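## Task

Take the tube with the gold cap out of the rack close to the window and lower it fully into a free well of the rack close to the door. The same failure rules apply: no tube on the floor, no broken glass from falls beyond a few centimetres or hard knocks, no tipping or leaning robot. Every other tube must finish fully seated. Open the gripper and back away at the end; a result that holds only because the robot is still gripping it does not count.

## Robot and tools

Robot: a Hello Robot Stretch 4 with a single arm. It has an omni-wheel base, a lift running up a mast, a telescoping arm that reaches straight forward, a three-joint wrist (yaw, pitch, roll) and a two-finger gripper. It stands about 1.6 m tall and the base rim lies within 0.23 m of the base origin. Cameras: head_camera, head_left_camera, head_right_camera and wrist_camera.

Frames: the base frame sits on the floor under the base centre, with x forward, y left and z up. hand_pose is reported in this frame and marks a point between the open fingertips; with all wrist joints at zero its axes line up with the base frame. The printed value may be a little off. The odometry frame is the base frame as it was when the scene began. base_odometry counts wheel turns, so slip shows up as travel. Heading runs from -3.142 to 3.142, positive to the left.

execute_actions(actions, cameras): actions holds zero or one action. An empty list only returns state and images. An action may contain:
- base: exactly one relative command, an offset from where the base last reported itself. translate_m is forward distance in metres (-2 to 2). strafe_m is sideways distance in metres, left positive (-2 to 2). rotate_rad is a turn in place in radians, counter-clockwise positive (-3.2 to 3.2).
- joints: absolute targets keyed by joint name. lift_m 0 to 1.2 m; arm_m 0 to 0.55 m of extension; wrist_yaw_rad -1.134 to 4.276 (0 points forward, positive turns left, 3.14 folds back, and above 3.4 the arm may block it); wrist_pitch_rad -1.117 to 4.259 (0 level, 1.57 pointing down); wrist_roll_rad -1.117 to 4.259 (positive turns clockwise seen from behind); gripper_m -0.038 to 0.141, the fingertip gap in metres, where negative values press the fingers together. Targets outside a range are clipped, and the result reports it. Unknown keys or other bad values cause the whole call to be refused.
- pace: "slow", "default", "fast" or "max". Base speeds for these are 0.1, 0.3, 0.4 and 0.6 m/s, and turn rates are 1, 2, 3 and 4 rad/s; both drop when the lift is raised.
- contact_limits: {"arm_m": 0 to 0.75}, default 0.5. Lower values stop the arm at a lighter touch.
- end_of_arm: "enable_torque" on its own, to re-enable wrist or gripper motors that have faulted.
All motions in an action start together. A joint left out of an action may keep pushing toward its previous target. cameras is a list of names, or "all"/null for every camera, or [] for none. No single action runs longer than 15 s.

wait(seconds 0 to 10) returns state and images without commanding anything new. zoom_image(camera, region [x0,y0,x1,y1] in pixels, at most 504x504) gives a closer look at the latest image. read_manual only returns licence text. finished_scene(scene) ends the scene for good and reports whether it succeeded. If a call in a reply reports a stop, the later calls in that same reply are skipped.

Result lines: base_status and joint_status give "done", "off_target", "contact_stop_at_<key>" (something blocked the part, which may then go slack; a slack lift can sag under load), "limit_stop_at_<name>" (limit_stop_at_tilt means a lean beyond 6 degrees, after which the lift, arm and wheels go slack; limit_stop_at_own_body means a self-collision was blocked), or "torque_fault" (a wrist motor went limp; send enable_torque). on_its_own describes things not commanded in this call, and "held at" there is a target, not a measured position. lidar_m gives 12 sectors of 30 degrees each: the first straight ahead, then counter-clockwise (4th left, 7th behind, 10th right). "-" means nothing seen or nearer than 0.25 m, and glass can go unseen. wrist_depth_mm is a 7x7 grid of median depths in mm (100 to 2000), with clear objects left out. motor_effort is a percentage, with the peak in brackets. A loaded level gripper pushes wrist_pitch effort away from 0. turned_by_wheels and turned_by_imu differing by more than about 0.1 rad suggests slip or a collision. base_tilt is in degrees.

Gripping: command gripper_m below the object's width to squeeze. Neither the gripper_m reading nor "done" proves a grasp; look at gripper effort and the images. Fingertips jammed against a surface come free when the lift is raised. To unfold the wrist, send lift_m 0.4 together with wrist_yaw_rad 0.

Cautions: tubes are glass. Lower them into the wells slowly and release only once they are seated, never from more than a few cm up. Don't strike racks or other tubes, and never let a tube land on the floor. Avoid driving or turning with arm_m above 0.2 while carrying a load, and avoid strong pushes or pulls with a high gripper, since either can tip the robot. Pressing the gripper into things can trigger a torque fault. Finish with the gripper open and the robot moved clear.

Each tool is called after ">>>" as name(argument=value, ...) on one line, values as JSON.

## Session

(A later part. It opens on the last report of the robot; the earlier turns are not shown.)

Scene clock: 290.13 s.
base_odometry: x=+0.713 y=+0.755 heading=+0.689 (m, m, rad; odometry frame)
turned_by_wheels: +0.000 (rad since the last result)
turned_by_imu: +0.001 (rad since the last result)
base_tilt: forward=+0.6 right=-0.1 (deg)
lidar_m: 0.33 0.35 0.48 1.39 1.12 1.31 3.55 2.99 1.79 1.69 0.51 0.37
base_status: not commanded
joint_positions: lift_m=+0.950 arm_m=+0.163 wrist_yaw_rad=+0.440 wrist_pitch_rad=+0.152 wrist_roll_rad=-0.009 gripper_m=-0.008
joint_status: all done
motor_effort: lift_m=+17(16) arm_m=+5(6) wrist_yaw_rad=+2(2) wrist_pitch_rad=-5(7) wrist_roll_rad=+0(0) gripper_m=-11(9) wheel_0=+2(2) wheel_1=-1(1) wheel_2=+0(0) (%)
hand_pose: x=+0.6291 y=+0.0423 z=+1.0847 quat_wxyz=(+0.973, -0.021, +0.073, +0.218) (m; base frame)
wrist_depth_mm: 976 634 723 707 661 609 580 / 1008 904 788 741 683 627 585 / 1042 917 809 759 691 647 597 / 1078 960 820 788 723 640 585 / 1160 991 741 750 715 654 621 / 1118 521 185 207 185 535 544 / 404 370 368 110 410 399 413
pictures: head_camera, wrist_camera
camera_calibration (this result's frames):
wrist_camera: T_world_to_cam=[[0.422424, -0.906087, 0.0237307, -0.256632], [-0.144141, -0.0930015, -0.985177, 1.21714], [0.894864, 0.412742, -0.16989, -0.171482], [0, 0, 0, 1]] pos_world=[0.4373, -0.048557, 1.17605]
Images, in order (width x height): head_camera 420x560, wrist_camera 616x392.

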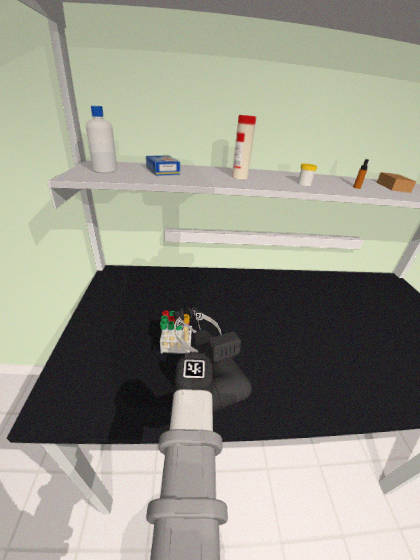

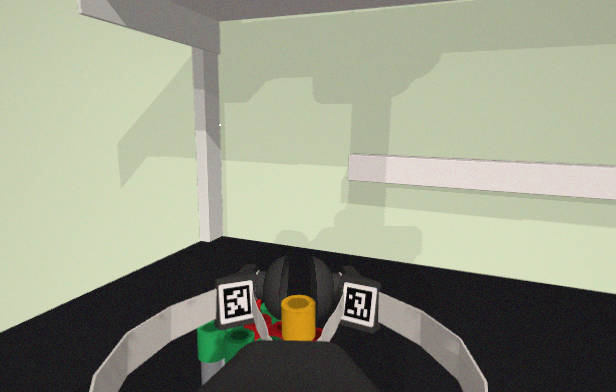

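In the hole. Lower to just above pad contact.

>>> execute_actions(actions=[{"joints":{"lift_m":0.938},"pace":"slow"}], cameras=["wrist_camera","head_camera"])

>>> zoom_image(camera="head_camera", region=[150, 290, 220, 360])

>>> zoom_image(camera="wrist_camera", region=[170, 240, 390, 392])

Scene clock: 296.50 s.
base_odometry: x=+0.713 y=+0.755 heading=+0.689 (m, m, rad; odometry frame)
turned_by_wheels: +0.000 (rad since the last result)
turned_by_imu: +0.001 (rad since the last result)
base_tilt: forward=+0.6 right=-0.1 (deg)
lidar_m: 0.34 0.36 0.45 1.40 1.13 1.31 3.56 2.98 1.80 1.70 0.53 0.36
base_status: not commanded
joint_positions: lift_m=+0.938 arm_m=+0.163 wrist_yaw_rad=+0.440 wrist_pitch_rad=+0.152 wrist_roll_rad=-0.009 gripper_m=-0.008
joint_status: all done
motor_effort: lift_m=+18(17) arm_m=+5(5) wrist_yaw_rad=+2(2) wrist_pitch_rad=-6(9) wrist_roll_rad=+0(0) gripper_m=-8(14) wheel_0=+2(2) wheel_1=-1(1) wheel_2=+0(0) (%)
hand_pose: x=+0.6291 y=+0.0423 z=+1.0727 quat_wxyz=(+0.973, -0.021, +0.073, +0.218) (m; base frame)
wrist_depth_mm: 976 854 759 723 668 615 580 / 1008 917 798 741 668 634 591 / 1060 931 831 778 676 634 597 / 1098 960 842 778 707 647 603 / 1138 991 707 707 707 668 627 / 530 492 185 207 185 508 517 / 382 353 370 110 392 379 397
pictures: head_camera, wrist_camera
camera_calibration (this result's frames):
wrist_camera: T_world_to_cam=[[0.422424, -0.906087, 0.0237309, -0.256348], [-0.14414, -0.0930016, -0.985177, 1.20532], [0.894864, 0.412742, -0.16989, -0.173524], [0, 0, 0, 1]] pos_world=[0.437303, -0.048557, 1.16406]
Images, in order (width x height): head_camera 420x560, wrist_camera 616x392.

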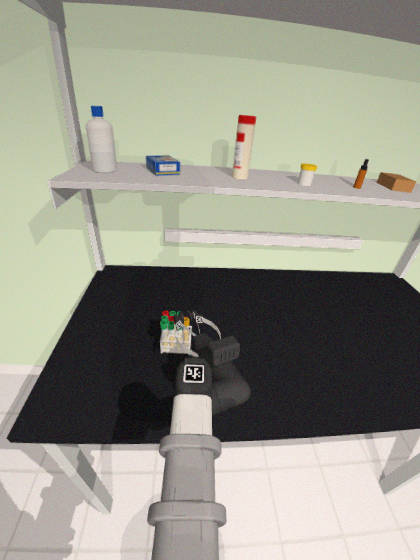

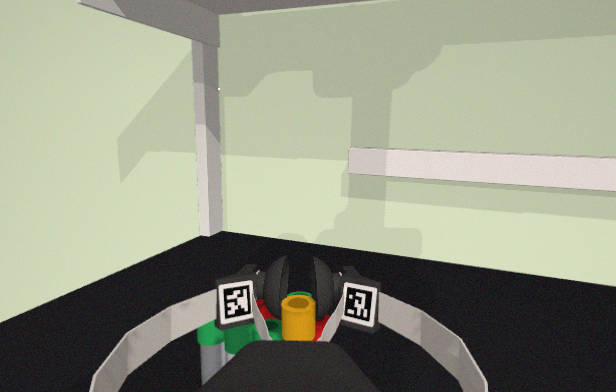

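Region (150, 290, 220, 360) of head_camera's 420x560 image, scaled by 7.200, with more detail than that image has.

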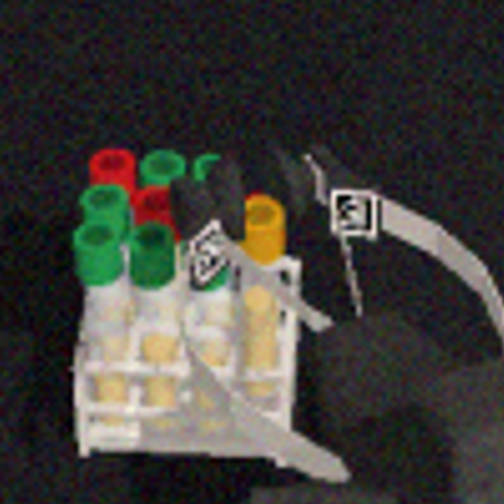

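Region (170, 240, 390, 392) of wrist_camera's 616x392 image, scaled by 2.291; it fills the top 348 rows of this view, and the rest is white.

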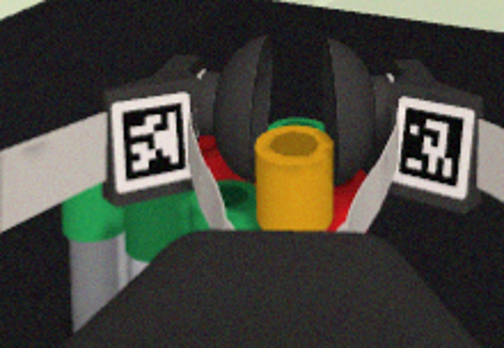

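About 17 mm left; release.

>>> execute_actions(actions=[{"joints":{"gripper_m":0.03},"pace":"slow"}], cameras=["wrist_camera"])

>>> execute_actions(actions=[{"joints":{"lift_m":0.99}}], cameras=[])

>>> execute_actions(actions=[{"joints":{"arm_m":0.005}}], cameras=["wrist_camera","head_camera"])

>>> zoom_image(camera="head_camera", region=[150, 290, 220, 360])

Scene clock: 306.00 s.
base_odometry: x=+0.713 y=+0.755 heading=+0.689 (m, m, rad; odometry frame)
turned_by_wheels: +0.000 (rad since the last result)
turned_by_imu: +0.001 (rad since the last result)
base_tilt: forward=+0.6 right=-0.1 (deg)
lidar_m: 0.33 0.36 0.47 1.41 1.12 1.30 3.56 2.98 1.80 1.70 0.53 0.36
base_status: not commanded
joint_positions: lift_m=+0.938 arm_m=+0.163 wrist_yaw_rad=+0.440 wrist_pitch_rad=+0.152 wrist_roll_rad=-0.009 gripper_m=+0.030
joint_status: all done
motor_effort: lift_m=+18(18) arm_m=+6(5) wrist_yaw_rad=+2(1) wrist_pitch_rad=-7(6) wrist_roll_rad=+0(1) gripper_m=-2(14) wheel_0=+2(2) wheel_1=-1(1) wheel_2=+0(0) (%)
hand_pose: x=+0.6291 y=+0.0423 z=+1.0727 quat_wxyz=(+0.973, -0.021, +0.073, +0.218) (m; base frame)
wrist_depth_mm: 976 854 750 715 668 609 574 / 991 904 778 741 683 627 591 / 1060 931 820 759 676 634 591 / 1078 946 842 778 715 647 609 / 1118 976 715 715 707 676 627 / 525 492 190 241 193 512 517 / 384 353 368 110 375 384 399
pictures: wrist_camera
camera_calibration (this result's frames):
wrist_camera: T_world_to_cam=[[0.422425, -0.906087, 0.0237308, -0.256348], [-0.14414, -0.0930015, -0.985177, 1.20532], [0.894864, 0.412743, -0.16989, -0.173524], [0, 0, 0, 1]] pos_world=[0.437303, -0.0485569, 1.16406]
Images, in order (width x height): wrist_camera 616x392.

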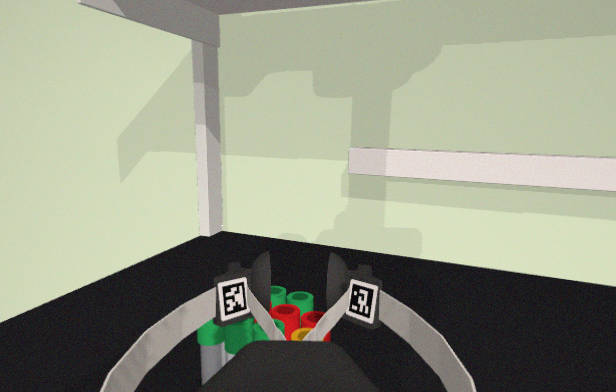

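Scene clock: 307.13 s.
base_odometry: x=+0.713 y=+0.755 heading=+0.689 (m, m, rad; odometry frame)
turned_by_wheels: +0.000 (rad since the last result)
turned_by_imu: +0.000 (rad since the last result)
base_tilt: forward=+0.5 right=-0.1 (deg)
lidar_m: 0.34 0.36 0.48 1.40 1.12 1.34 3.57 2.97 1.80 1.69 0.52 0.37
base_status: not commanded
joint_positions: lift_m=+0.990 arm_m=+0.163 wrist_yaw_rad=+0.440 wrist_pitch_rad=+0.152 wrist_roll_rad=-0.009 gripper_m=+0.030
joint_status: all done
motor_effort: lift_m=+23(24) arm_m=+6(6) wrist_yaw_rad=+2(2) wrist_pitch_rad=-7(8) wrist_roll_rad=+0(0) gripper_m=-2(3) wheel_0=+2(2) wheel_1=-1(1) wheel_2=+0(0) (%)
hand_pose: x=+0.6291 y=+0.0423 z=+1.1242 quat_wxyz=(+0.973, -0.021, +0.073, +0.218) (m; base frame)
wrist_depth_mm: 960 544 627 615 609 603 569 / 991 891 788 741 676 627 591 / 1042 931 820 768 699 640 597 / 1098 960 842 778 683 621 574 / 1138 991 842 798 723 668 634 / 1160 597 191 544 193 621 627 / 462 430 466 110 452 473 484
pictures: none
No camera images: the call's "cameras" was empty. Leave "cameras" out to get every camera's image.

Scene clock: 308.67 s.
base_odometry: x=+0.713 y=+0.755 heading=+0.689 (m, m, rad; odometry frame)
turned_by_wheels: +0.000 (rad since the last result)
turned_by_imu: +0.000 (rad since the last result)
base_tilt: forward=+0.5 right=-0.1 (deg)
lidar_m: 0.32 0.36 0.48 1.39 1.11 1.33 3.57 2.99 1.79 1.69 0.52 0.36
base_status: not commanded
joint_positions: lift_m=+0.990 arm_m=+0.006 wrist_yaw_rad=+0.440 wrist_pitch_rad=+0.152 wrist_roll_rad=-0.009 gripper_m=+0.030
joint_status: all done
motor_effort: lift_m=+23(23) arm_m=-6(6) wrist_yaw_rad=+0(2) wrist_pitch_rad=-5(7) wrist_roll_rad=+0(0) gripper_m=-5(5) wheel_0=+2(2) wheel_1=-1(1) wheel_2=+0(0) (%)
hand_pose: x=+0.4721 y=+0.0424 z=+1.1243 quat_wxyz=(+0.973, -0.021, +0.073, +0.218) (m; base frame)
wrist_depth_mm: 1205 1060 676 609 609 597 597 / 1205 1098 917 891 831 768 715 / 1255 1138 1025 931 866 788 732 / 1308 1182 1060 960 854 778 723 / 1366 1229 946 878 878 809 768 / 1430 609 191 394 192 634 640 / 469 430 473 110 424 469 488
pictures: head_camera, wrist_camera
camera_calibration (this result's frames):
wrist_camera: T_world_to_cam=[[0.422756, -0.905933, 0.0237302, -0.191309], [-0.143962, -0.0929871, -0.985205, 1.23349], [0.894736, 0.413085, -0.169731, -0.0244322], [0, 0, 0, 1]] pos_world=[0.280313, -0.048522, 1.21563]
Images, in order (width x height): head_camera 420x560, wrist_camera 616x392.

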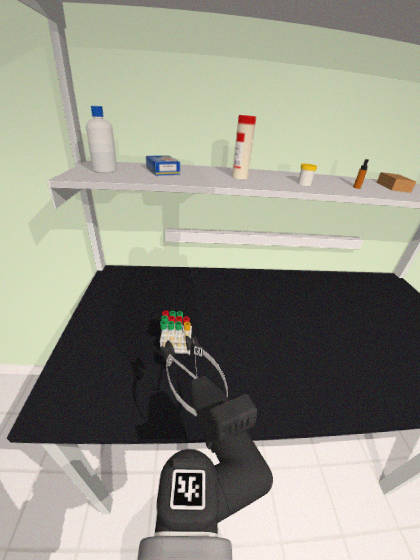

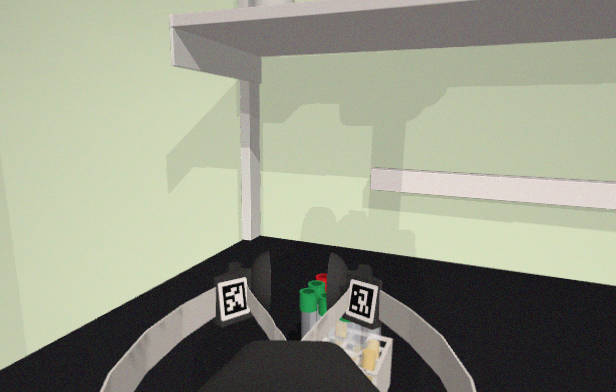

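Region (150, 290, 220, 360) of head_camera's 420x560 image, scaled by 7.200, with more detail than that image has.

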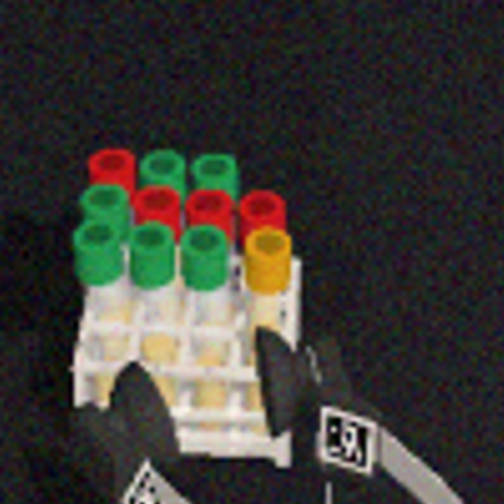

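>>> finished_scene(scene=2)

The scene is finished: the task was done.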